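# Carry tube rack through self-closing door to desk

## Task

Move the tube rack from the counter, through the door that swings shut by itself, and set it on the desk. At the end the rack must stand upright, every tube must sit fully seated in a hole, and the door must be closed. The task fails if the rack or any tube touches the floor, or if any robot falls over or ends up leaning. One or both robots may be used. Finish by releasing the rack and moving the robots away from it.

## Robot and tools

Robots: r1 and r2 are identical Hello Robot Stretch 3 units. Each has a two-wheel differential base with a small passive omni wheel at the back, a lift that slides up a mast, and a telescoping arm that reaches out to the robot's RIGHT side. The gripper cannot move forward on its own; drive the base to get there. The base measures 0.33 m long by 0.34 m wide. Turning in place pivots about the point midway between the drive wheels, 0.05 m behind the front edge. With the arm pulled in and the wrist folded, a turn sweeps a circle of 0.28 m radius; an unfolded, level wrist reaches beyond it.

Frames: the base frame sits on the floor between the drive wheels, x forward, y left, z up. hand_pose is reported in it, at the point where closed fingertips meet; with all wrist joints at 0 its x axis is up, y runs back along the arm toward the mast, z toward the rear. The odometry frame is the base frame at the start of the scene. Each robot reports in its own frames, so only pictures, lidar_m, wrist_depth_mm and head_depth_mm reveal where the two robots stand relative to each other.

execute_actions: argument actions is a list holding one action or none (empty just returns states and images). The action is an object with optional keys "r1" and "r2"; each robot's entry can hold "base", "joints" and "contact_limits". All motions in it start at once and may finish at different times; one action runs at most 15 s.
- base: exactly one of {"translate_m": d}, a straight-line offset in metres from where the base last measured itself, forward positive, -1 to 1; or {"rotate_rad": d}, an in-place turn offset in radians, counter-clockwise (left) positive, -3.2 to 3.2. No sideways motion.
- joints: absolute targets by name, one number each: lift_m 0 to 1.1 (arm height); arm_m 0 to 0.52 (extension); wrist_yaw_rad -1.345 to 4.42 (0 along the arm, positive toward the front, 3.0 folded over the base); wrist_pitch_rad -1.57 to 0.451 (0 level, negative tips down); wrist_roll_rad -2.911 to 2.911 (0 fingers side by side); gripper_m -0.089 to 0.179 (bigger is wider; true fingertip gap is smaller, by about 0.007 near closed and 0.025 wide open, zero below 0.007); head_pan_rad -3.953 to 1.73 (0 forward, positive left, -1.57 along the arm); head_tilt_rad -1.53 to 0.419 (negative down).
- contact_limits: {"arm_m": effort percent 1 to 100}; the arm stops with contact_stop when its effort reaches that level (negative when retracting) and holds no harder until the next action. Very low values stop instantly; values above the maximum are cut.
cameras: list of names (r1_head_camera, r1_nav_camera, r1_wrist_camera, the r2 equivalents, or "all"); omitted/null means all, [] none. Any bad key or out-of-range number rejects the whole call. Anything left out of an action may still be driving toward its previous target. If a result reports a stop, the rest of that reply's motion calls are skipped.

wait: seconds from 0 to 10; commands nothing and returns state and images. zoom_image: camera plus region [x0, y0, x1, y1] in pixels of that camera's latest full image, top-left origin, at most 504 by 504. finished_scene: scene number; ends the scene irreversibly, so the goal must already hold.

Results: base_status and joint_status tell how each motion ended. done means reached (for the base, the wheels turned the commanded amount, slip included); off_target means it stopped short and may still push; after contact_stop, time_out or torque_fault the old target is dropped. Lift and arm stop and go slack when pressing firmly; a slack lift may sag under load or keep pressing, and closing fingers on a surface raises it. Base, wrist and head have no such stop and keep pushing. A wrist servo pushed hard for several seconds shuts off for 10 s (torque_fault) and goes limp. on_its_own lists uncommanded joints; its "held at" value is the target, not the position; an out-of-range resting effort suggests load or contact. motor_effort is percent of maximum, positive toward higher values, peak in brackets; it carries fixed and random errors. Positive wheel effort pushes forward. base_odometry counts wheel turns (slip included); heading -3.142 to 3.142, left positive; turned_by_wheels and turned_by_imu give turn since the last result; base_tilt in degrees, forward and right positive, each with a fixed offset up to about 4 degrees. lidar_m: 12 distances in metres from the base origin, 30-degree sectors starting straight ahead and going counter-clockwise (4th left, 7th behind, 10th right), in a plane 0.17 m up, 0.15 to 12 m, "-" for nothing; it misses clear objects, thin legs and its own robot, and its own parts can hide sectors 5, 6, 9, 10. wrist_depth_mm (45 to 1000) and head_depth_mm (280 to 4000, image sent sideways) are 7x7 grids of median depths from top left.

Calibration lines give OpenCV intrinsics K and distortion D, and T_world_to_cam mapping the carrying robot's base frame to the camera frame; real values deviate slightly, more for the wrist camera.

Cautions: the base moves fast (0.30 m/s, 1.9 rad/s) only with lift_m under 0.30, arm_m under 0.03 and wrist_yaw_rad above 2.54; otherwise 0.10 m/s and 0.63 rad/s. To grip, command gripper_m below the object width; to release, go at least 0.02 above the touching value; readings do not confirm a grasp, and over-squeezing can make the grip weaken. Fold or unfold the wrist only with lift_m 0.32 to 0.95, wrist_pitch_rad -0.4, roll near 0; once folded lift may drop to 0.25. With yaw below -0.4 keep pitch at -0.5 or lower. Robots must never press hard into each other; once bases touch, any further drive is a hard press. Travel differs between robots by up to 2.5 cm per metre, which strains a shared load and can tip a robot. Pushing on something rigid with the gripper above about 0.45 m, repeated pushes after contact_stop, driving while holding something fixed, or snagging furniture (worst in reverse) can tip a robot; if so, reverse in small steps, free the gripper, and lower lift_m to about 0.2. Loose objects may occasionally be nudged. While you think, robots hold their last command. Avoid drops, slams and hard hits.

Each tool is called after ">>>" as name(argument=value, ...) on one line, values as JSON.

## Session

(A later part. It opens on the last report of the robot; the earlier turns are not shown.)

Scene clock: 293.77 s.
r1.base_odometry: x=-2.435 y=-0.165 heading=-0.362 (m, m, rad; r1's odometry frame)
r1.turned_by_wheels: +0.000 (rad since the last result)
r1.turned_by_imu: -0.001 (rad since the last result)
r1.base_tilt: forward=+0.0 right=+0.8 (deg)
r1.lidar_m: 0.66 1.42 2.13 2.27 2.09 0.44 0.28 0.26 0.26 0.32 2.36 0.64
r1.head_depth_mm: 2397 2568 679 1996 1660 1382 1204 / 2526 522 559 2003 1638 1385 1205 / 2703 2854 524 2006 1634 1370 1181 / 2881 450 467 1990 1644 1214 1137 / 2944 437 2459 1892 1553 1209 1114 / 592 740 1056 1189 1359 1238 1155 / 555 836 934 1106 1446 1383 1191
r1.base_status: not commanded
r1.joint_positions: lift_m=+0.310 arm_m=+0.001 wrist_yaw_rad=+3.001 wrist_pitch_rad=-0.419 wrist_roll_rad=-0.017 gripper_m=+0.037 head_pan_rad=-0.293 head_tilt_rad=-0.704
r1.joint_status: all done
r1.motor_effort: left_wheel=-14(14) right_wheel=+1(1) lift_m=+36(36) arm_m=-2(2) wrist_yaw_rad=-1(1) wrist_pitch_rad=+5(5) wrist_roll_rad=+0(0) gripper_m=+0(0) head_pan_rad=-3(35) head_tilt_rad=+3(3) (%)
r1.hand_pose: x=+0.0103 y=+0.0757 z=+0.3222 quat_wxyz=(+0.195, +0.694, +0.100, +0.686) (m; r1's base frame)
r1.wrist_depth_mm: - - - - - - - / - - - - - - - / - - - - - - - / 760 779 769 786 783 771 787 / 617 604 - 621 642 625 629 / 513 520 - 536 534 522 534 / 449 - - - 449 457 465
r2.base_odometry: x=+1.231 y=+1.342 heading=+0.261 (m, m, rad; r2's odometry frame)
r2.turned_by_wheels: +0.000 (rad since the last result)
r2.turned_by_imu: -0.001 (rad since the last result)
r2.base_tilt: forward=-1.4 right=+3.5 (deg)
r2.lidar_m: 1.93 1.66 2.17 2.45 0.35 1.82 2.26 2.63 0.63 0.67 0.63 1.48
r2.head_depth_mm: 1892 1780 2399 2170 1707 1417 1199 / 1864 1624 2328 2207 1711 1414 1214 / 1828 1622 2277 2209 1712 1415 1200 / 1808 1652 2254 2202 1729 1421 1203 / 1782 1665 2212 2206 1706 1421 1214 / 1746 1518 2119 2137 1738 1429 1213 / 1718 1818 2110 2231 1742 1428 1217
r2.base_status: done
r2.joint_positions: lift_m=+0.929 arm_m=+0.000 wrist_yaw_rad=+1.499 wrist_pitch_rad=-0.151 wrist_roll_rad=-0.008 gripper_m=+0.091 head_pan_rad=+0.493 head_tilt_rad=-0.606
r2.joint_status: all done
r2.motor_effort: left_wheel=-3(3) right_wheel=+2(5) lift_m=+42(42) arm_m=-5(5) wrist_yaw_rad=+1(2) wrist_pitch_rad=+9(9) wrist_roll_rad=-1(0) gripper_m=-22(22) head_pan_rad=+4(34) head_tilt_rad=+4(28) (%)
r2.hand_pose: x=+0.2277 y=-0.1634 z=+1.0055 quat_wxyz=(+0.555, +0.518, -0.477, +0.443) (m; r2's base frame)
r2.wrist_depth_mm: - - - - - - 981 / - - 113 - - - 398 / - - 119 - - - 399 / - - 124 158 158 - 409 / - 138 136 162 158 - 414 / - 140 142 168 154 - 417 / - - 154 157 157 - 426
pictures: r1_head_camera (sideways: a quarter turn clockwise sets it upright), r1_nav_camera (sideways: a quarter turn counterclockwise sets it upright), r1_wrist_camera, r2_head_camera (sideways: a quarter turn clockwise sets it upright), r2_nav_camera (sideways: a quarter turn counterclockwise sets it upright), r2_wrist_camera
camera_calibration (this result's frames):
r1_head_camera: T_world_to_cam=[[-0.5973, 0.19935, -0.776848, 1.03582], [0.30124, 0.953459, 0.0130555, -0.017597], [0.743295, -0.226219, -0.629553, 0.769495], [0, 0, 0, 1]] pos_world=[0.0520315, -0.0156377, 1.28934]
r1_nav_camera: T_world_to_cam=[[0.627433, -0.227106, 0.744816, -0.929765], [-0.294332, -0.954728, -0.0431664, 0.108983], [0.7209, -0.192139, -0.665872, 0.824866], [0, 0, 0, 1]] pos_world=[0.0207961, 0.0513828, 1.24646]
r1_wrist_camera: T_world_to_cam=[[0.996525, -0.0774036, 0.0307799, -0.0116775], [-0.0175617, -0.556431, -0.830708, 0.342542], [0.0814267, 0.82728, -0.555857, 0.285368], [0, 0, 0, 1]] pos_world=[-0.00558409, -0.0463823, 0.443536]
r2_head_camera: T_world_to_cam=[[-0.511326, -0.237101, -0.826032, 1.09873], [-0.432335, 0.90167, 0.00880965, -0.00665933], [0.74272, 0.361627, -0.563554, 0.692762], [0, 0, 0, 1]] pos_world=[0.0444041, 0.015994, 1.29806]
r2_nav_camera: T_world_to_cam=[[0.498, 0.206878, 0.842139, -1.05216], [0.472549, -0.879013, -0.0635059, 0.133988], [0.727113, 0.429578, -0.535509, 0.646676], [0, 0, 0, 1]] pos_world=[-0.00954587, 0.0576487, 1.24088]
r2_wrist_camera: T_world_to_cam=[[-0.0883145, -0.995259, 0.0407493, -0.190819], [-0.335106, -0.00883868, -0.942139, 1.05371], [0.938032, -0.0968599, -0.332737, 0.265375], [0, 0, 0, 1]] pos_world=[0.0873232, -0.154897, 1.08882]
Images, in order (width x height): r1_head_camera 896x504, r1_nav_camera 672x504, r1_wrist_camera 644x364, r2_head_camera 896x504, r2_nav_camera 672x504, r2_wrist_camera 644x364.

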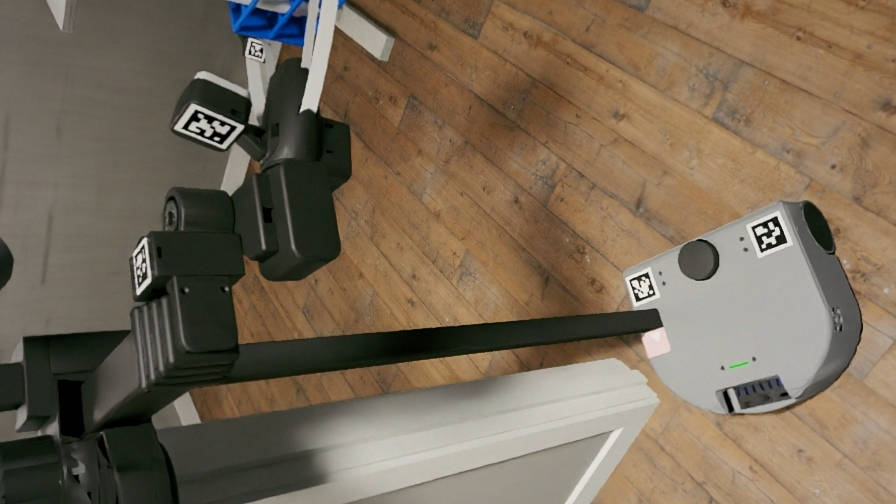

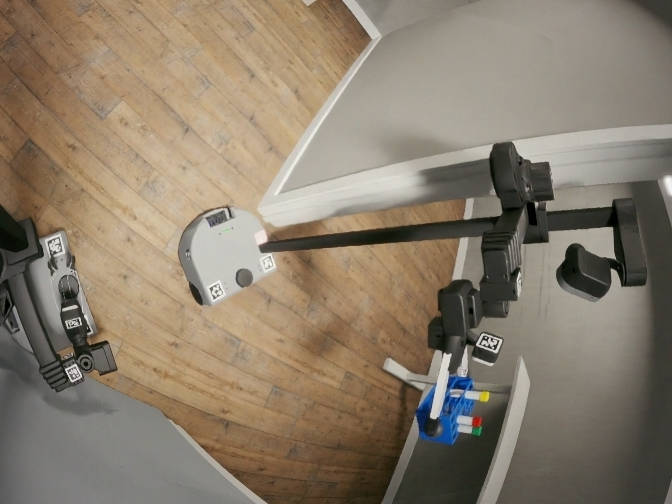

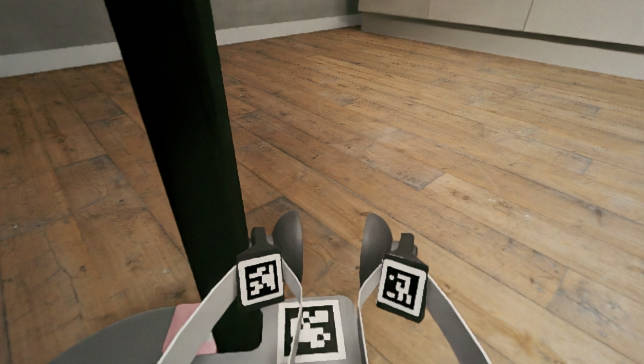

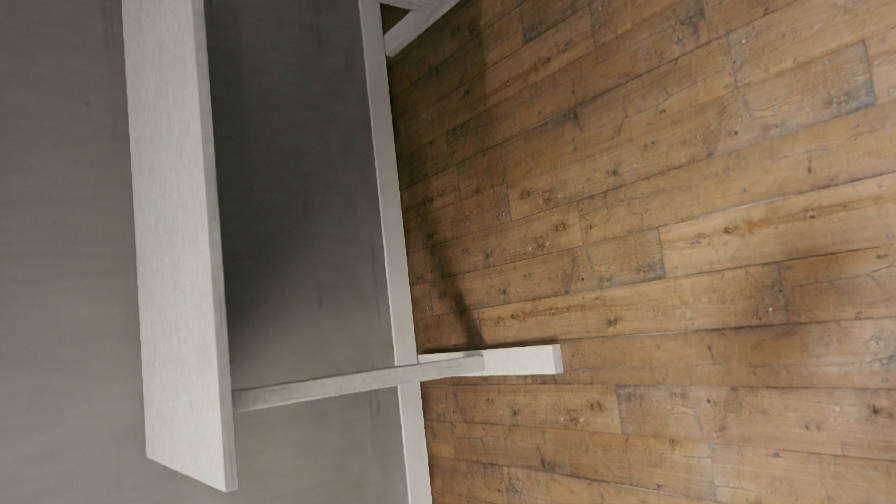

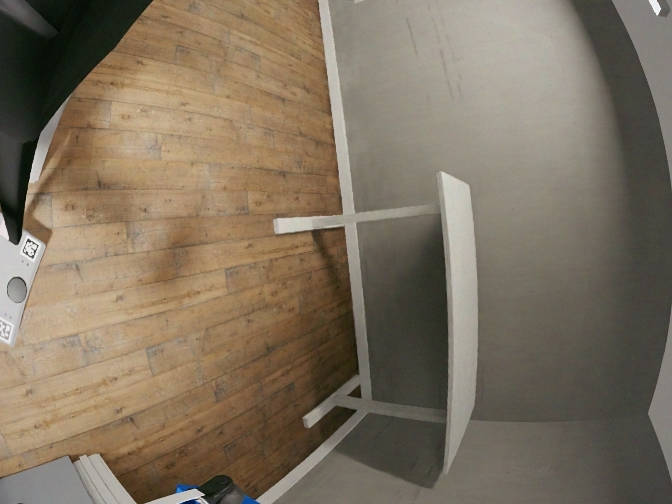

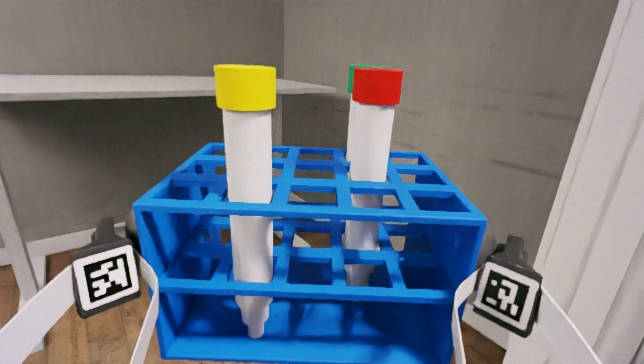

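>>> execute_actions(actions=[{"r2":{"base":{"rotate_rad":0.43},"joints":{"lift_m":0.98,"head_pan_rad":0.0,"head_tilt_rad":-0.6}}}], cameras=["r2_head_camera","r2_nav_camera"])

Scene clock: 310.30 s.
r1.base_odometry: x=-2.435 y=-0.165 heading=-0.362 (m, m, rad; r1's odometry frame)
r1.turned_by_wheels: +0.000 (rad since the last result)
r1.turned_by_imu: -0.001 (rad since the last result)
r1.base_tilt: forward=+0.0 right=+0.8 (deg)
r1.lidar_m: 0.66 1.42 2.13 2.27 2.09 0.44 0.28 0.26 0.26 0.32 2.35 0.64
r1.head_depth_mm: 2324 653 2492 2013 1638 1386 1201 / 2401 443 2487 2004 1639 1376 1199 / 413 486 2588 2014 1635 1387 1175 / 409 3118 2595 2004 1632 1213 1093 / 458 3329 2601 1996 1592 1196 1092 / 488 676 784 1057 1316 1347 1147 / 464 844 936 1104 1443 1377 1191
r1.base_status: not commanded
r1.joint_positions: lift_m=+0.310 arm_m=+0.001 wrist_yaw_rad=+3.001 wrist_pitch_rad=-0.419 wrist_roll_rad=-0.017 gripper_m=+0.037 head_pan_rad=-0.293 head_tilt_rad=-0.704
r1.joint_status: not commanded
r1.motor_effort: left_wheel=-15(14) right_wheel=+0(0) lift_m=+36(35) arm_m=-2(2) wrist_yaw_rad=-1(1) wrist_pitch_rad=+5(5) wrist_roll_rad=+0(0) gripper_m=+0(0) head_pan_rad=-3(4) head_tilt_rad=+3(2) (%)
r1.hand_pose: x=+0.0103 y=+0.0757 z=+0.3222 quat_wxyz=(+0.195, +0.694, +0.100, +0.686) (m; r1's base frame)
r1.wrist_depth_mm: - - - - - - - / - - - - - - - / - - - - - - - / 754 755 778 769 785 786 795 / 610 608 - 621 643 626 615 / 526 524 - 543 521 532 529 / 448 - - - 453 463 462
r2.base_odometry: x=+1.231 y=+1.342 heading=+0.691 (m, m, rad; r2's odometry frame)
r2.turned_by_wheels: +0.430 (rad since the last result)
r2.turned_by_imu: +0.426 (rad since the last result)
r2.base_tilt: forward=-1.3 right=+3.5 (deg)
r2.lidar_m: 1.67 2.14 2.54 0.33 1.94 2.10 2.63 0.63 0.64 0.63 0.68 1.79
r2.head_depth_mm: 1940 1789 2348 2117 305 295 1177 / 1901 1817 2421 2213 1767 1374 1203 / 1849 1623 2320 2199 1721 1411 1202 / 1835 1655 2240 2214 1751 1424 1210 / 1803 1660 2202 2226 1744 1422 1215 / 1745 1512 2109 2080 1735 1421 1220 / 1711 1519 2107 2251 1738 1421 1212
r2.base_status: done
r2.joint_positions: lift_m=+0.979 arm_m=+0.000 wrist_yaw_rad=+1.499 wrist_pitch_rad=-0.150 wrist_roll_rad=-0.008 gripper_m=+0.091 head_pan_rad=+0.007 head_tilt_rad=-0.606
r2.joint_status: all done
r2.motor_effort: left_wheel=-2(8) right_wheel=+2(5) lift_m=+42(44) arm_m=-5(6) wrist_yaw_rad=+1(2) wrist_pitch_rad=+9(9) wrist_roll_rad=+0(0) gripper_m=-22(22) head_pan_rad=-4(34) head_tilt_rad=+4(4) (%)
r2.hand_pose: x=+0.2277 y=-0.1634 z=+1.0558 quat_wxyz=(+0.555, +0.517, -0.478, +0.444) (m; r2's base frame)
r2.wrist_depth_mm: - - - - - - - / - - 113 - - - - / - - 117 - - - - / - - 123 158 158 - - / - 138 135 162 158 - - / - 140 142 168 153 - - / - - 154 158 156 - -
pictures: r2_head_camera (sideways: a quarter turn clockwise sets it upright), r2_nav_camera (sideways: a quarter turn counterclockwise sets it upright)
camera_calibration (this result's frames):
r2_head_camera: T_world_to_cam=[[-0.56277, 0.0289791, -0.826105, 1.09914], [0.0385128, 0.999219, 0.0088156, -0.00953926], [0.825716, -0.0268545, -0.563447, 0.692116], [0, 0, 0, 1]] pos_world=[0.0474414, -0.00373396, 1.29806]
r2_nav_camera: T_world_to_cam=[[0.536876, -0.0494878, 0.842208, -1.05249], [0.00763435, -0.997952, -0.0635058, 0.136824], [0.843627, 0.0405245, -0.535399, 0.645823], [0, 0, 0, 1]] pos_world=[0.0191791, 0.0582865, 1.24088]
Images, in order (width x height): r2_head_camera 896x504, r2_nav_camera 672x504.

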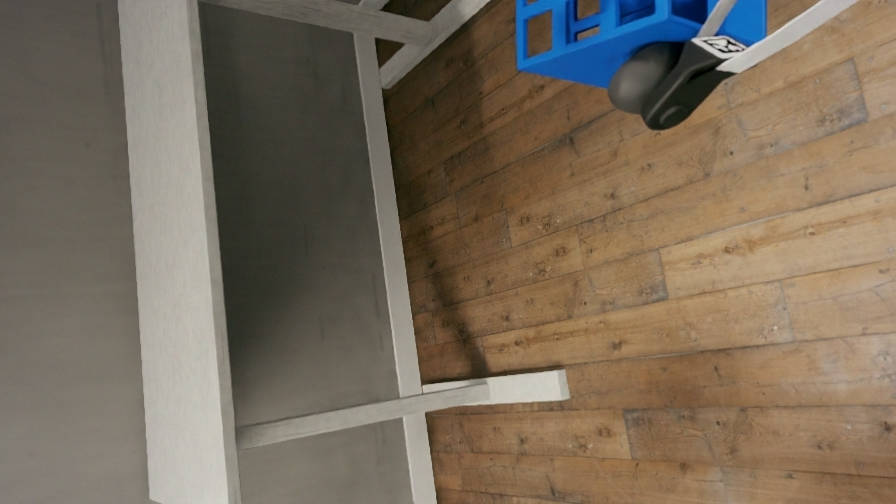

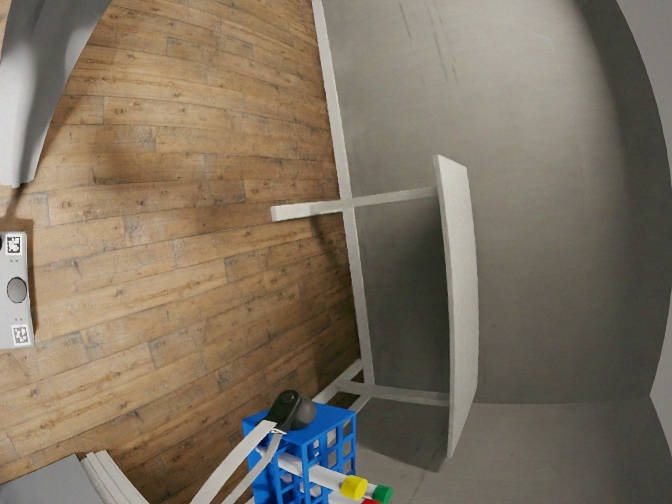

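>>> execute_actions(actions=[{"r2":{"base":{"translate_m":1.0}},"r1":{"base":{"translate_m":0.4},"joints":{"head_pan_rad":-0.9,"head_tilt_rad":-0.9}}}])

Scene clock: 354.90 s.
r1.base_odometry: x=-2.061 y=-0.306 heading=-0.361 (m, m, rad; r1's odometry frame)
r1.turned_by_wheels: +0.000 (rad since the last result)
r1.turned_by_imu: -0.002 (rad since the last result)
r1.base_tilt: forward=+0.0 right=+0.8 (deg)
r1.lidar_m: 0.51 0.78 1.82 2.24 0.40 0.29 0.28 0.29 0.38 1.75 1.24 2.46
r1.head_depth_mm: 2243 2414 1979 1658 1450 1276 1139 / 2270 2395 2000 1655 1436 1272 1133 / 2244 2410 1971 1584 1453 1271 1172 / 2181 2324 1671 1552 1443 1267 1131 / 1900 2334 1958 1662 1433 1270 1132 / 2242 2404 1947 1659 1432 1267 1135 / 2236 2423 1930 1665 1431 1263 1121
r1.base_status: translate_m off_target (by the wheels' count: +0.4001 of +0.4000)
r1.joint_positions: lift_m=+0.310 arm_m=+0.001 wrist_yaw_rad=+3.001 wrist_pitch_rad=-0.419 wrist_roll_rad=-0.017 gripper_m=+0.037 head_pan_rad=-0.893 head_tilt_rad=-0.889
r1.joint_status: all done
r1.motor_effort: left_wheel=-14(18) right_wheel=-18(20) lift_m=+35(36) arm_m=-2(2) wrist_yaw_rad=-1(0) wrist_pitch_rad=+5(5) wrist_roll_rad=+0(0) gripper_m=+1(1) head_pan_rad=-3(39) head_tilt_rad=-7(27) (%)
r1.hand_pose: x=+0.0103 y=+0.0757 z=+0.3222 quat_wxyz=(+0.195, +0.694, +0.100, +0.686) (m; r1's base frame)
r1.wrist_depth_mm: 366 - - - - - - / 367 - - - - - - / 358 903 - - - - - / 357 705 764 768 792 764 774 / 361 545 - 619 651 624 640 / 356 493 - 542 533 523 530 / 343 - - - 457 456 456
r2.base_odometry: x=+2.001 y=+1.979 heading=+0.691 (m, m, rad; r2's odometry frame)
r2.turned_by_wheels: +0.000 (rad since the last result)
r2.turned_by_imu: -0.002 (rad since the last result)
r2.base_tilt: forward=-1.4 right=+3.5 (deg)
r2.lidar_m: 1.14 0.72 1.41 2.46 1.51 1.01 1.26 1.01 1.09 1.29 1.18 1.19
r2.head_depth_mm: 1030 1123 811 590 305 295 1170 / 1001 1098 818 593 485 1380 1198 / 975 1067 824 592 479 1417 1198 / 959 1061 830 597 465 1425 1207 / 939 1041 832 599 467 1426 1209 / 916 1010 839 602 468 1379 1214 / 901 998 841 603 470 1026 1162
r2.base_status: done
r2.joint_positions: lift_m=+0.979 arm_m=+0.000 wrist_yaw_rad=+1.499 wrist_pitch_rad=-0.150 wrist_roll_rad=-0.008 gripper_m=+0.091 head_pan_rad=+0.007 head_tilt_rad=-0.606
r2.joint_status: not commanded
r2.motor_effort: left_wheel=-3(3) right_wheel=+2(4) lift_m=+42(42) arm_m=-6(6) wrist_yaw_rad=+1(1) wrist_pitch_rad=+9(8) wrist_roll_rad=+0(0) gripper_m=-22(22) head_pan_rad=-3(4) head_tilt_rad=+4(4) (%)
r2.hand_pose: x=+0.2277 y=-0.1634 z=+1.0558 quat_wxyz=(+0.555, +0.517, -0.478, +0.444) (m; r2's base frame)
r2.wrist_depth_mm: 905 941 988 - - - - / 926 977 113 - - - - / 795 826 119 929 895 - - / 496 510 124 158 158 597 607 / 358 137 136 162 158 407 444 / 291 140 142 168 154 - - / 770 - 153 157 157 - -
pictures: r1_head_camera (sideways: a quarter turn clockwise sets it upright), r1_nav_camera (sideways: a quarter turn counterclockwise sets it upright), r1_wrist_camera, r2_head_camera (sideways: a quarter turn clockwise sets it upright), r2_nav_camera (sideways: a quarter turn counterclockwise sets it upright), r2_wrist_camera
camera_calibration (this result's frames):
r1_head_camera: T_world_to_cam=[[-0.462888, 0.604433, -0.648379, 0.867573], [0.788464, 0.614992, 0.0104114, -0.017124], [0.405041, -0.506405, -0.761246, 0.942841], [0, 0, 0, 1]] pos_world=[0.0332014, -0.0363992, 1.28043]
r1_nav_camera: T_world_to_cam=[[0.468007, -0.639299, 0.610136, -0.753291], [-0.787014, -0.615551, -0.0412914, 0.109537], [0.401968, -0.460861, -0.79122, 0.989825], [0, 0, 0, 1]] pos_world=[0.0408749, 0.0420194, 1.2473]
r1_wrist_camera: T_world_to_cam=[[0.996525, -0.0774038, 0.0307799, -0.0116775], [-0.0175618, -0.556431, -0.830708, 0.342542], [0.0814269, 0.82728, -0.555857, 0.285368], [0, 0, 0, 1]] pos_world=[-0.00558407, -0.0463823, 0.443536]
r2_head_camera: T_world_to_cam=[[-0.562763, 0.0290102, -0.826109, 1.09915], [0.0385679, 0.999217, 0.00881592, -0.00954002], [0.825718, -0.0269, -0.563441, 0.692108], [0, 0, 0, 1]] pos_world=[0.0474412, -0.00373624, 1.29806]
r2_nav_camera: T_world_to_cam=[[0.536867, -0.0495174, 0.842212, -1.05249], [0.00757974, -0.997953, -0.0635058, 0.136824], [0.843633, 0.040478, -0.535393, 0.645815], [0, 0, 0, 1]] pos_world=[0.0191828, 0.0582858, 1.24088]
r2_wrist_camera: T_world_to_cam=[[-0.088361, -0.995255, 0.0407298, -0.192833], [-0.334006, -0.0089182, -0.942529, 1.10127], [0.93842, -0.0968868, -0.331634, 0.280785], [0, 0, 0, 1]] pos_world=[0.0872988, -0.154892, 1.13895]
Images, in order (width x height): r1_head_camera 896x504, r1_nav_camera 672x504, r1_wrist_camera 644x364, r2_head_camera 896x504, r2_nav_camera 672x504, r2_wrist_camera 644x364.

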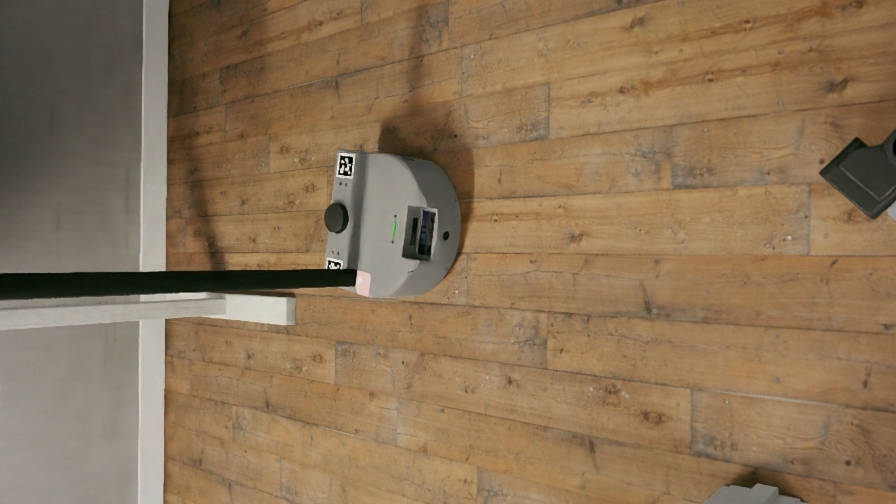

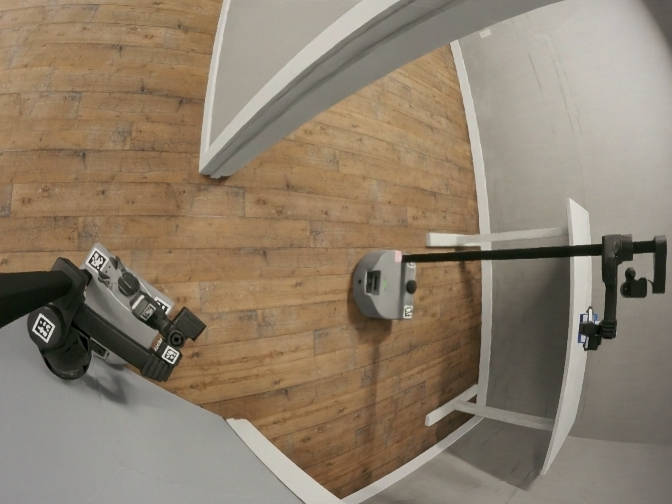

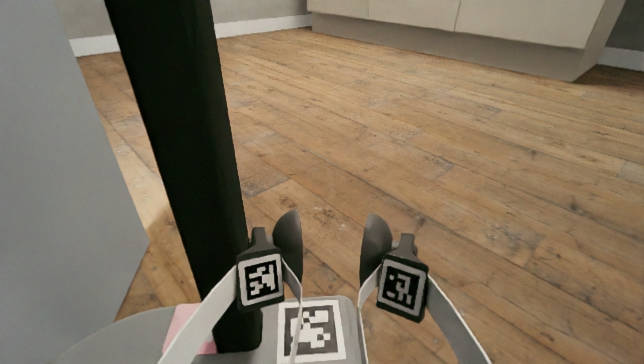

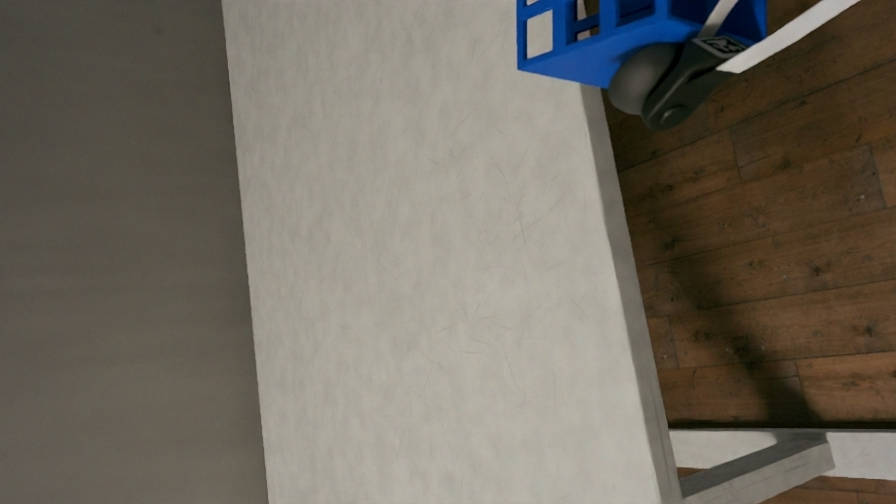

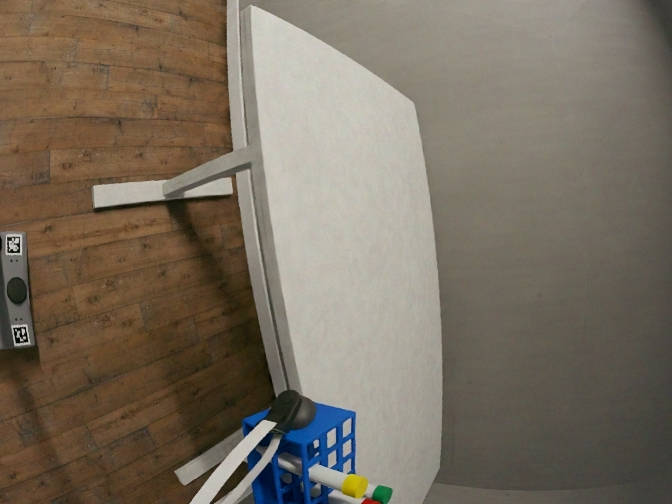

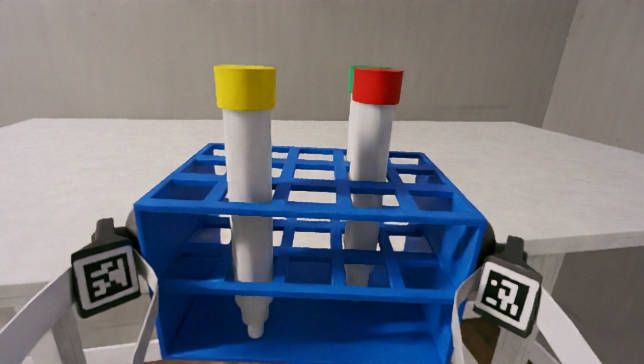

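>>> execute_actions(actions=[{"r2":{"base":{"translate_m":0.28},"joints":{"head_tilt_rad":-1.0,"head_pan_rad":-0.4}},"r1":{"base":{"rotate_rad":-0.8},"joints":{"head_pan_rad":0.0}}}])

Scene clock: 380.97 s.
r1.base_odometry: x=-2.061 y=-0.306 heading=-1.161 (m, m, rad; r1's odometry frame)
r1.turned_by_wheels: -0.800 (rad since the last result)
r1.turned_by_imu: -0.804 (rad since the last result)
r1.base_tilt: forward=+0.0 right=+0.8 (deg)
r1.lidar_m: 1.51 0.52 0.51 1.82 1.93 2.36 0.29 0.25 0.25 0.29 0.52 2.25
r1.head_depth_mm: 2181 2371 1956 1664 1444 1273 1133 / 2230 2421 1826 1667 1443 1270 1142 / 2189 2262 1754 1655 1432 1269 1129 / 2212 2356 1964 1659 1451 1275 1134 / 2280 2381 1975 1655 1428 1272 1135 / 2290 2399 1960 1659 1435 1267 1129 / 2309 2406 1968 1657 1441 1220 1131
r1.base_status: done
r1.joint_positions: lift_m=+0.310 arm_m=+0.001 wrist_yaw_rad=+3.001 wrist_pitch_rad=-0.419 wrist_roll_rad=-0.017 gripper_m=+0.037 head_pan_rad=-0.007 head_tilt_rad=-0.889
r1.joint_status: all done
r1.motor_effort: left_wheel=-13(14) right_wheel=-12(23) lift_m=+36(35) arm_m=-2(2) wrist_yaw_rad=-2(1) wrist_pitch_rad=+6(5) wrist_roll_rad=+0(0) gripper_m=+0(0) head_pan_rad=+4(50) head_tilt_rad=-6(7) (%)
r1.hand_pose: x=+0.0103 y=+0.0757 z=+0.3222 quat_wxyz=(+0.195, +0.694, +0.100, +0.686) (m; r1's base frame)
r1.wrist_depth_mm: - - - - - 540 402 / - - - - - 537 429 / - - - - 908 513 481 / 767 746 765 776 769 535 751 / 616 624 - 619 659 577 633 / 517 518 - 536 532 524 530 / 453 - - - 450 458 457
r2.base_odometry: x=+2.217 y=+2.157 heading=+0.691 (m, m, rad; r2's odometry frame)
r2.turned_by_wheels: +0.000 (rad since the last result)
r2.turned_by_imu: -0.001 (rad since the last result)
r2.base_tilt: forward=-1.4 right=+3.5 (deg)
r2.lidar_m: 0.86 0.49 0.49 2.14 1.97 1.27 1.32 1.24 1.37 1.24 1.00 0.95
r2.head_depth_mm: 635 524 331 403 354 1203 1094 / 653 289 318 391 341 1160 1093 / 635 540 299 378 347 321 1119 / 633 526 330 378 347 311 1095 / 635 526 446 392 347 311 294 / 633 526 448 391 347 312 287 / 634 526 449 391 347 311 287
r2.base_status: done
r2.joint_positions: lift_m=+0.979 arm_m=+0.000 wrist_yaw_rad=+1.499 wrist_pitch_rad=-0.150 wrist_roll_rad=-0.008 gripper_m=+0.091 head_pan_rad=-0.393 head_tilt_rad=-0.987
r2.joint_status: all done
r2.motor_effort: left_wheel=-3(3) right_wheel=+2(5) lift_m=+42(42) arm_m=-6(5) wrist_yaw_rad=+1(1) wrist_pitch_rad=+9(9) wrist_roll_rad=+0(0) gripper_m=-22(22) head_pan_rad=-4(30) head_tilt_rad=-9(44) (%)
r2.hand_pose: x=+0.2277 y=-0.1634 z=+1.0558 quat_wxyz=(+0.555, +0.517, -0.478, +0.444) (m; r2's base frame)
r2.wrist_depth_mm: 657 691 724 755 814 869 924 / 688 728 112 815 857 905 975 / 711 745 119 838 885 951 - / 490 499 124 159 161 593 623 / 358 138 136 163 158 405 418 / 291 140 143 169 154 - 314 / 223 223 154 157 156 240 254
pictures: r1_head_camera (sideways: a quarter turn clockwise sets it upright), r1_nav_camera (sideways: a quarter turn counterclockwise sets it upright), r1_wrist_camera, r2_head_camera (sideways: a quarter turn clockwise sets it upright), r2_nav_camera (sideways: a quarter turn counterclockwise sets it upright), r2_wrist_camera
camera_calibration (this result's frames):
r1_head_camera: T_world_to_cam=[[-0.761205, 0.0238314, -0.648073, 0.868994], [0.0224391, 0.999694, 0.0104052, -0.0124431], [0.648123, -0.00662171, -0.761507, 0.941698], [0, 0, 0, 1]] pos_world=[0.0514262, -0.00203438, 1.28041]
r1_nav_camera: T_world_to_cam=[[0.791432, -0.041922, 0.609817, -0.754849], [-0.0211012, -0.998925, -0.0412858, 0.104858], [0.610892, 0.019807, -0.791466, 0.988871], [0, 0, 0, 1]] pos_world=[-0.00446911, 0.0535135, 1.24731]
r1_wrist_camera: T_world_to_cam=[[0.996525, -0.077404, 0.03078, -0.0116779], [-0.0175619, -0.556431, -0.830708, 0.34254], [0.0814271, 0.82728, -0.555857, 0.285372], [0, 0, 0, 1]] pos_world=[-0.00558405, -0.0463862, 0.443536]
r2_head_camera: T_world_to_cam=[[-0.753847, 0.348216, -0.557189, 0.749863], [0.424705, 0.905289, -0.00884091, 0.0110918], [0.501339, -0.243306, -0.830338, 1.04121], [0, 0, 0, 1]] pos_world=[0.0385733, -0.017824, 1.28247]
r2_nav_camera: T_world_to_cam=[[0.72928, -0.360032, 0.581832, -0.714325], [-0.403591, -0.913029, -0.0591038, 0.133571], [0.552508, -0.191719, -0.811159, 1.00627], [0, 0, 0, 1]] pos_world=[0.0188784, 0.0576949, 1.23976]
r2_wrist_camera: T_world_to_cam=[[-0.0883613, -0.995255, 0.0407298, -0.192833], [-0.334006, -0.0089181, -0.942529, 1.10127], [0.93842, -0.0968871, -0.331634, 0.280785], [0, 0, 0, 1]] pos_world=[0.0872988, -0.154893, 1.13895]
Images, in order (width x height): r1_head_camera 896x504, r1_nav_camera 672x504, r1_wrist_camera 644x364, r2_head_camera 896x504, r2_nav_camera 672x504, r2_wrist_camera 644x364.

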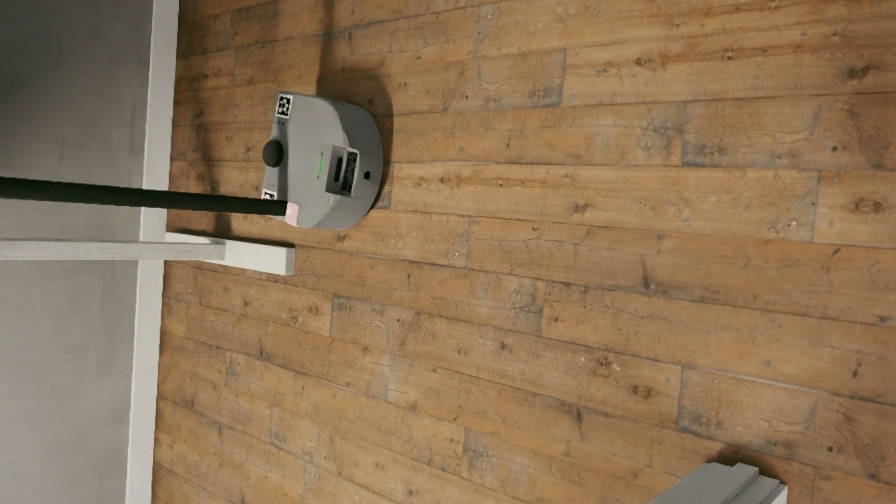

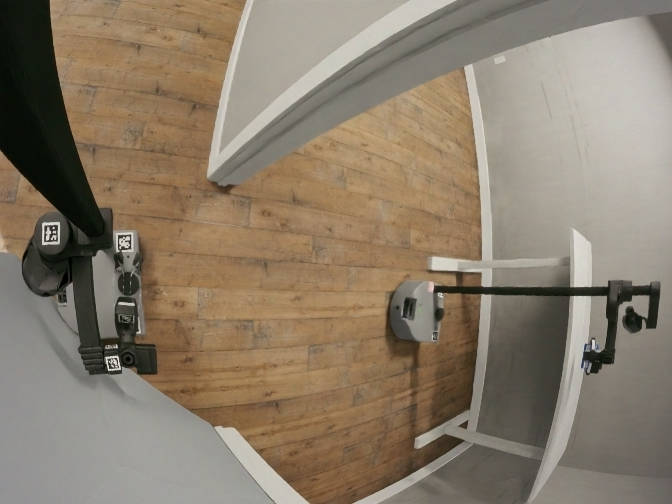

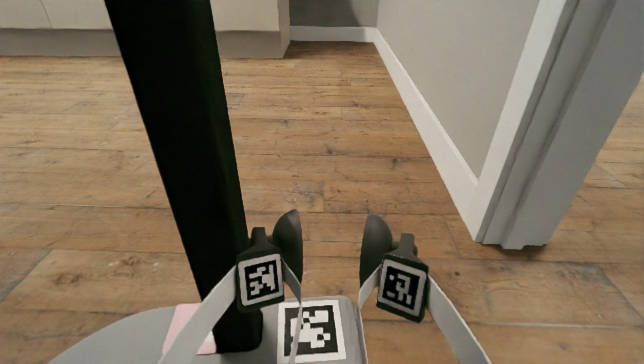

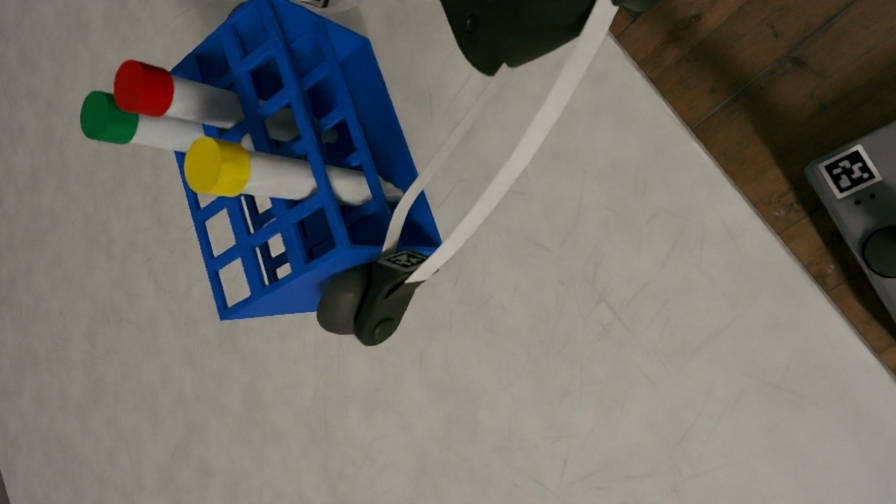

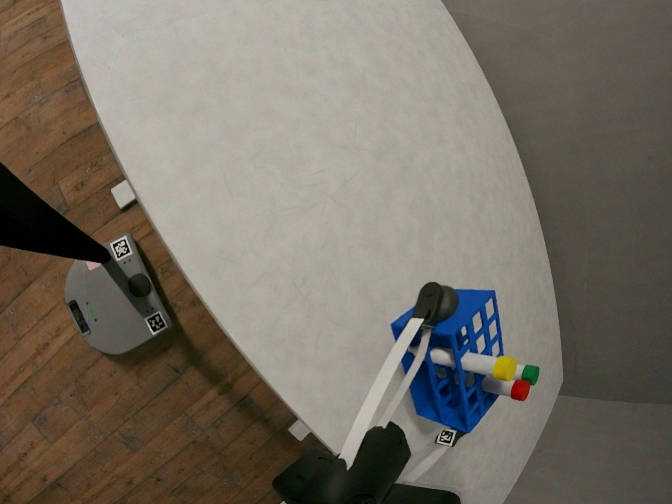

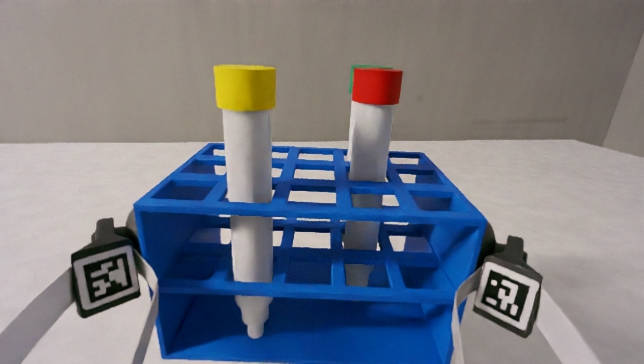

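>>> execute_actions(actions=[{"r2":{"joints":{"lift_m":0.928}},"r1":{"base":{"translate_m":0.18}}}], cameras=["r2_wrist_camera","r1_nav_camera"])

Scene clock: 390.27 s.
r1.base_odometry: x=-1.989 y=-0.472 heading=-1.162 (m, m, rad; r1's odometry frame)
r1.turned_by_wheels: -0.001 (rad since the last result)
r1.turned_by_imu: -0.002 (rad since the last result)
r1.base_tilt: forward=+0.0 right=+0.8 (deg)
r1.lidar_m: 1.33 2.45 0.41 0.84 1.91 0.39 0.28 0.26 0.27 0.36 1.51 2.10
r1.head_depth_mm: 2044 2285 1969 1660 1447 1272 1140 / 2069 2274 1893 1624 1441 1265 1137 / 2021 2261 1672 1621 1448 1273 1132 / 2024 2295 1959 1663 1438 1269 1132 / 2101 2331 1955 1659 1440 1266 1128 / 2131 2317 1957 1645 1436 1260 1137 / 2145 2347 1957 1655 1429 1259 1129
r1.base_status: translate_m off_target (by the wheels' count: +0.1801 of +0.1800)
r1.joint_positions: lift_m=+0.310 arm_m=+0.001 wrist_yaw_rad=+3.001 wrist_pitch_rad=-0.419 wrist_roll_rad=-0.017 gripper_m=+0.037 head_pan_rad=-0.007 head_tilt_rad=-0.889
r1.joint_status: not commanded
r1.on_its_own: left_wheel is at rest, and its effort (-29) is outside its rest range (-18 to +18)
r1.motor_effort: left_wheel=-29(30) right_wheel=-3(5) lift_m=+36(37) arm_m=-2(2) wrist_yaw_rad=-1(0) wrist_pitch_rad=+5(5) wrist_roll_rad=+0(0) gripper_m=+1(1) head_pan_rad=+5(4) head_tilt_rad=-6(6) (%)
r1.hand_pose: x=+0.0103 y=+0.0757 z=+0.3222 quat_wxyz=(+0.195, +0.694, +0.100, +0.686) (m; r1's base frame)
r1.wrist_depth_mm: - - - - 411 384 - / - - - - 436 421 - / - - - - 472 905 - / 760 754 755 778 507 738 786 / 614 608 - 641 549 617 617 / 524 515 - 547 529 532 528 / 458 - - - 454 457 461
r2.base_odometry: x=+2.217 y=+2.157 heading=+0.691 (m, m, rad; r2's odometry frame)
r2.turned_by_wheels: +0.000 (rad since the last result)
r2.turned_by_imu: -0.002 (rad since the last result)
r2.base_tilt: forward=-1.4 right=+3.5 (deg)
r2.lidar_m: 0.86 0.49 0.49 2.13 1.97 1.27 1.32 1.24 1.37 1.25 1.00 0.94
r2.head_depth_mm: 634 525 449 385 - 1192 1094 / 634 526 333 382 347 1170 1099 / 636 526 343 371 348 321 1122 / 634 526 372 366 347 312 1093 / 633 527 440 384 347 311 294 / 633 524 449 392 347 312 287 / 633 527 450 392 348 312 287
r2.base_status: not commanded
r2.joint_positions: lift_m=+0.929 arm_m=+0.000 wrist_yaw_rad=+1.499 wrist_pitch_rad=-0.150 wrist_roll_rad=-0.008 gripper_m=+0.091 head_pan_rad=-0.393 head_tilt_rad=-0.987
r2.joint_status: all done
r2.motor_effort: left_wheel=-2(3) right_wheel=+2(2) lift_m=+10(29) arm_m=-6(6) wrist_yaw_rad=+2(1) wrist_pitch_rad=+9(9) wrist_roll_rad=-1(0) gripper_m=-22(22) head_pan_rad=-4(3) head_tilt_rad=-9(9) (%)
r2.hand_pose: x=+0.2278 y=-0.1634 z=+1.0054 quat_wxyz=(+0.555, +0.517, -0.478, +0.444) (m; r2's base frame)
r2.wrist_depth_mm: 652 696 730 775 810 869 916 / 693 729 113 805 852 919 971 / 583 615 119 671 648 794 845 / 358 366 124 158 158 429 449 / 262 137 135 162 159 295 304 / 213 140 142 168 154 - 230 / 165 163 154 157 156 175 186
pictures: r1_nav_camera (sideways: a quarter turn counterclockwise sets it upright), r2_wrist_camera
camera_calibration (this result's frames):
r1_nav_camera: T_world_to_cam=[[0.791433, -0.0419069, 0.609817, -0.754849], [-0.0210821, -0.998925, -0.0412858, 0.104858], [0.610892, 0.0198187, -0.791466, 0.988871], [0, 0, 0, 1]] pos_world=[-0.00447014, 0.0535133, 1.24731]
r2_wrist_camera: T_world_to_cam=[[-0.0883694, -0.995255, 0.0407264, -0.190773], [-0.333812, -0.0089322, -0.942597, 1.05375], [0.938488, -0.0968917, -0.331439, 0.263831], [0, 0, 0, 1]] pos_world=[0.0872945, -0.154892, 1.08848]
Images, in order (width x height): r1_nav_camera 672x504, r2_wrist_camera 644x364.

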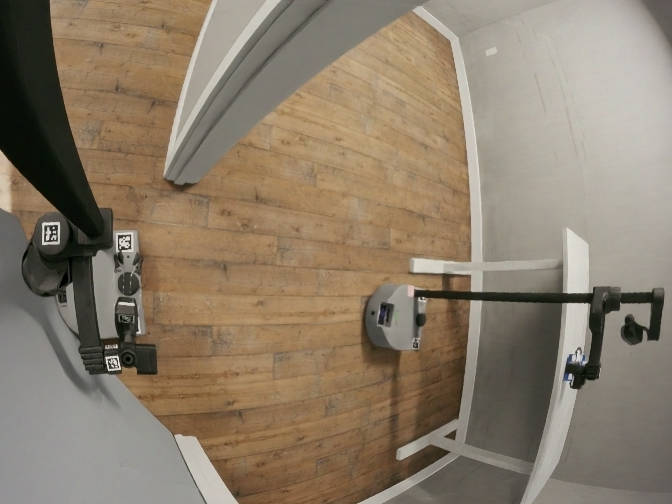

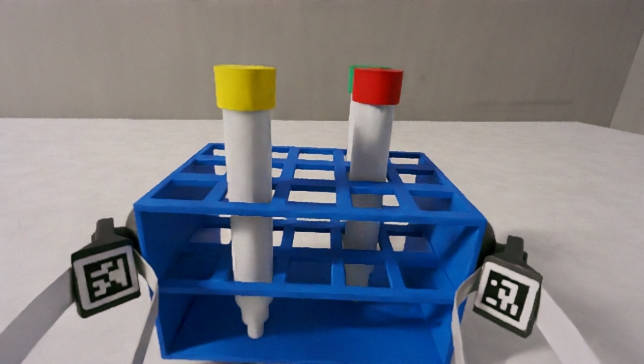

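>>> execute_actions(actions=[{"r2":{"joints":{"lift_m":0.917}},"r1":{"base":{"translate_m":0.14}}}], cameras=["r2_wrist_camera"])

Scene clock: 397.77 s.
r1.base_odometry: x=-1.933 y=-0.600 heading=-1.162 (m, m, rad; r1's odometry frame)
r1.turned_by_wheels: -0.001 (rad since the last result)
r1.turned_by_imu: -0.001 (rad since the last result)
r1.base_tilt: forward=+0.0 right=+0.7 (deg)
r1.lidar_m: 1.19 2.29 0.38 0.36 1.89 0.33 0.27 0.27 0.30 0.48 1.54 1.24
r1.head_depth_mm: 1895 2198 1967 1674 1449 1277 1140 / 1917 2207 1982 1570 1442 1279 1138 / 1879 2173 1930 1553 1435 1267 1128 / 1874 2191 1941 1662 1435 1264 1133 / 1968 2244 1951 1653 1432 1260 1133 / 1987 2262 1973 1657 1429 1268 1127 / 2008 2244 1948 1663 1432 1264 1124
r1.base_status: translate_m off_target (by the wheels' count: +0.1402 of +0.1400)
r1.joint_positions: lift_m=+0.310 arm_m=+0.001 wrist_yaw_rad=+3.001 wrist_pitch_rad=-0.419 wrist_roll_rad=-0.017 gripper_m=+0.037 head_pan_rad=-0.007 head_tilt_rad=-0.889
r1.joint_status: not commanded
r1.on_its_own: left_wheel is at rest, and its effort (-34) is outside its rest range (-18 to +18)
r1.motor_effort: left_wheel=-34(35) right_wheel=-8(9) lift_m=+36(35) arm_m=-2(2) wrist_yaw_rad=+0(1) wrist_pitch_rad=+5(5) wrist_roll_rad=-1(1) gripper_m=+1(1) head_pan_rad=+5(5) head_tilt_rad=-6(6) (%)
r1.hand_pose: x=+0.0103 y=+0.0757 z=+0.3222 quat_wxyz=(+0.195, +0.694, +0.100, +0.686) (m; r1's base frame)
r1.wrist_depth_mm: - - - 375 384 - - / - - - 410 420 - - / - - - 457 909 - - / 750 757 778 500 731 773 771 / 618 621 - 547 632 632 620 / 488 524 - 546 523 521 521 / 439 - - - 454 459 454
r2.base_odometry: x=+2.217 y=+2.157 heading=+0.691 (m, m, rad; r2's odometry frame)
r2.turned_by_wheels: +0.000 (rad since the last result)
r2.turned_by_imu: -0.001 (rad since the last result)
r2.base_tilt: forward=-1.4 right=+3.5 (deg)
r2.lidar_m: 0.86 0.49 0.49 2.14 1.98 1.28 1.22 1.24 1.37 1.24 1.00 0.95
r2.head_depth_mm: 633 527 458 384 - 1170 1089 / 637 526 339 385 347 1169 1090 / 635 527 345 371 347 321 1120 / 636 526 431 360 346 312 1095 / 635 527 449 385 347 312 295 / 632 526 449 391 347 312 287 / 632 525 449 391 347 312 287
r2.base_status: not commanded
r2.joint_positions: lift_m=+0.918 arm_m=+0.000 wrist_yaw_rad=+1.499 wrist_pitch_rad=-0.149 wrist_roll_rad=-0.008 gripper_m=+0.091 head_pan_rad=-0.393 head_tilt_rad=-0.987
r2.joint_status: all done
r2.motor_effort: left_wheel=-3(2) right_wheel=+2(2) lift_m=+10(7) arm_m=-5(6) wrist_yaw_rad=+2(1) wrist_pitch_rad=+8(9) wrist_roll_rad=+0(0) gripper_m=-22(22) head_pan_rad=-3(3) head_tilt_rad=-9(9) (%)
r2.hand_pose: x=+0.2278 y=-0.1634 z=+0.9945 quat_wxyz=(+0.555, +0.517, -0.478, +0.444) (m; r2's base frame)
r2.wrist_depth_mm: 659 695 726 776 805 873 927 / 693 731 113 810 865 899 978 / 541 568 119 625 599 738 787 / 334 337 124 159 159 392 414 / 240 137 136 162 158 272 279 / 196 140 142 166 154 - 211 / 152 154 154 157 154 161 171
pictures: r2_wrist_camera
camera_calibration (this result's frames):
r2_wrist_camera: T_world_to_cam=[[-0.0883884, -0.995253, 0.0407193, -0.190318], [-0.333398, -0.00896184, -0.942744, 1.04355], [0.938634, -0.0969034, -0.331024, 0.259751], [0, 0, 0, 1]] pos_world=[0.0872852, -0.154892, 1.07753]
Images, in order (width x height): r2_wrist_camera 644x364.

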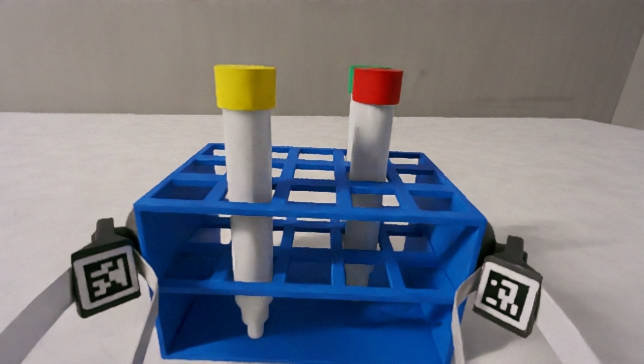

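>>> execute_actions(actions=[{"r2":{"joints":{"gripper_m":0.179}},"r1":{"base":{"translate_m":0.16}}}], cameras=["r2_wrist_camera","r2_head_camera"])

Scene clock: 404.87 s.
r1.base_odometry: x=-1.870 y=-0.747 heading=-1.162 (m, m, rad; r1's odometry frame)
r1.turned_by_wheels: +0.000 (rad since the last result)
r1.turned_by_imu: +0.000 (rad since the last result)
r1.base_tilt: forward=-0.1 right=+0.8 (deg)
r1.lidar_m: 1.03 2.12 2.36 0.36 0.37 0.29 0.28 0.28 0.36 0.67 1.55 1.09
r1.head_depth_mm: 1766 2041 1985 1626 1439 1270 1140 / 1775 2060 1973 1466 1413 1267 1137 / 1724 1998 1923 1451 1439 1275 1135 / 1716 1993 1867 1665 1445 1268 1139 / 1823 2114 1956 1649 1434 1266 1132 / 1836 2138 1978 1648 1438 1273 1129 / 1862 2177 1960 1647 1434 1266 1133
r1.base_status: translate_m off_target (by the wheels' count: +0.1602 of +0.1600)
r1.joint_positions: lift_m=+0.310 arm_m=+0.001 wrist_yaw_rad=+3.001 wrist_pitch_rad=-0.419 wrist_roll_rad=-0.017 gripper_m=+0.037 head_pan_rad=-0.007 head_tilt_rad=-0.889
r1.joint_status: not commanded
r1.on_its_own: left_wheel is at rest, and its effort (-26) is outside its rest range (-18 to +18)
r1.motor_effort: left_wheel=-26(28) right_wheel=-18(19) lift_m=+36(36) arm_m=-3(2) wrist_yaw_rad=-1(0) wrist_pitch_rad=+5(5) wrist_roll_rad=+0(0) gripper_m=+0(1) head_pan_rad=+4(4) head_tilt_rad=-6(7) (%)
r1.hand_pose: x=+0.0103 y=+0.0757 z=+0.3222 quat_wxyz=(+0.195, +0.694, +0.100, +0.686) (m; r1's base frame)
r1.wrist_depth_mm: - - 356 - - - - / - - 392 - - - - / 387 - 423 904 - - - / 378 766 464 717 771 770 783 / 370 594 - 626 653 622 618 / 367 516 - 543 521 528 540 / 354 - - - 456 462 455
r2.base_odometry: x=+2.217 y=+2.157 heading=+0.691 (m, m, rad; r2's odometry frame)
r2.turned_by_wheels: +0.000 (rad since the last result)
r2.turned_by_imu: -0.001 (rad since the last result)
r2.base_tilt: forward=-1.4 right=+3.5 (deg)
r2.lidar_m: 0.86 0.49 0.49 2.14 1.98 1.27 1.07 1.24 1.37 1.24 1.00 0.95
r2.head_depth_mm: 635 526 459 385 - 1163 1096 / 635 526 339 385 347 1172 1085 / 636 528 348 372 347 321 1117 / 633 525 439 359 347 312 1091 / 633 526 449 399 347 311 295 / 634 526 448 392 347 312 287 / 634 527 448 392 347 312 287
r2.base_status: not commanded
r2.joint_positions: lift_m=+0.918 arm_m=+0.000 wrist_yaw_rad=+1.499 wrist_pitch_rad=-0.142 wrist_roll_rad=-0.008 gripper_m=+0.179 head_pan_rad=-0.393 head_tilt_rad=-0.987
r2.joint_status: all done
r2.motor_effort: left_wheel=-2(3) right_wheel=+1(2) lift_m=+10(10) arm_m=-5(5) wrist_yaw_rad=+1(1) wrist_pitch_rad=+6(8) wrist_roll_rad=+0(0) gripper_m=+0(94) head_pan_rad=-4(4) head_tilt_rad=-9(9) (%)
r2.hand_pose: x=+0.2282 y=-0.1634 z=+0.9964 quat_wxyz=(+0.553, +0.515, -0.480, +0.446) (m; r2's base frame)
r2.wrist_depth_mm: 658 695 725 764 810 872 925 / 689 724 742 814 830 907 973 / 562 584 120 671 626 764 843 / 341 350 127 168 172 410 425 / 261 138 136 163 156 268 286 / - 155 141 154 151 192 218 / 157 154 153 160 156 164 167
pictures: r2_head_camera (sideways: a quarter turn clockwise sets it upright), r2_wrist_camera
camera_calibration (this result's frames):
r2_head_camera: T_world_to_cam=[[-0.75385, 0.348218, -0.557184, 0.749855], [0.424705, 0.905289, -0.00884122, 0.0110922], [0.501333, -0.243304, -0.830342, 1.04121], [0, 0, 0, 1]] pos_world=[0.0385731, -0.0178239, 1.28247]
r2_wrist_camera: T_world_to_cam=[[-0.088694, -0.995231, 0.0405943, -0.190189], [-0.326289, -0.00947599, -0.945223, 1.04625], [0.9411, -0.097081, -0.323893, 0.252245], [0, 0, 0, 1]] pos_world=[0.0871235, -0.15488, 1.07836]
Images, in order (width x height): r2_head_camera 896x504, r2_wrist_camera 644x364.

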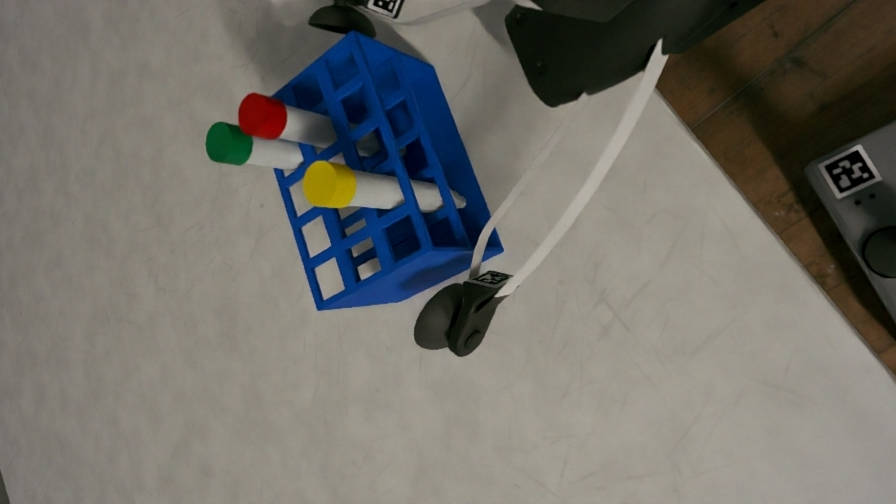

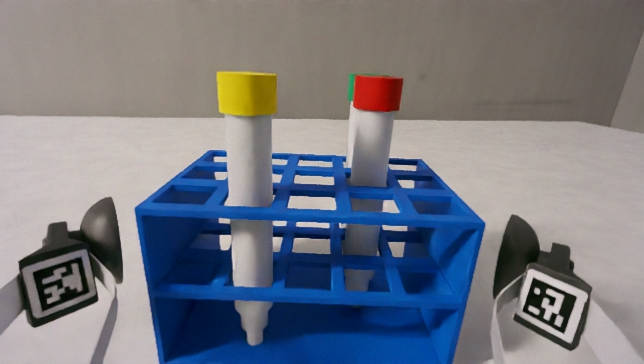

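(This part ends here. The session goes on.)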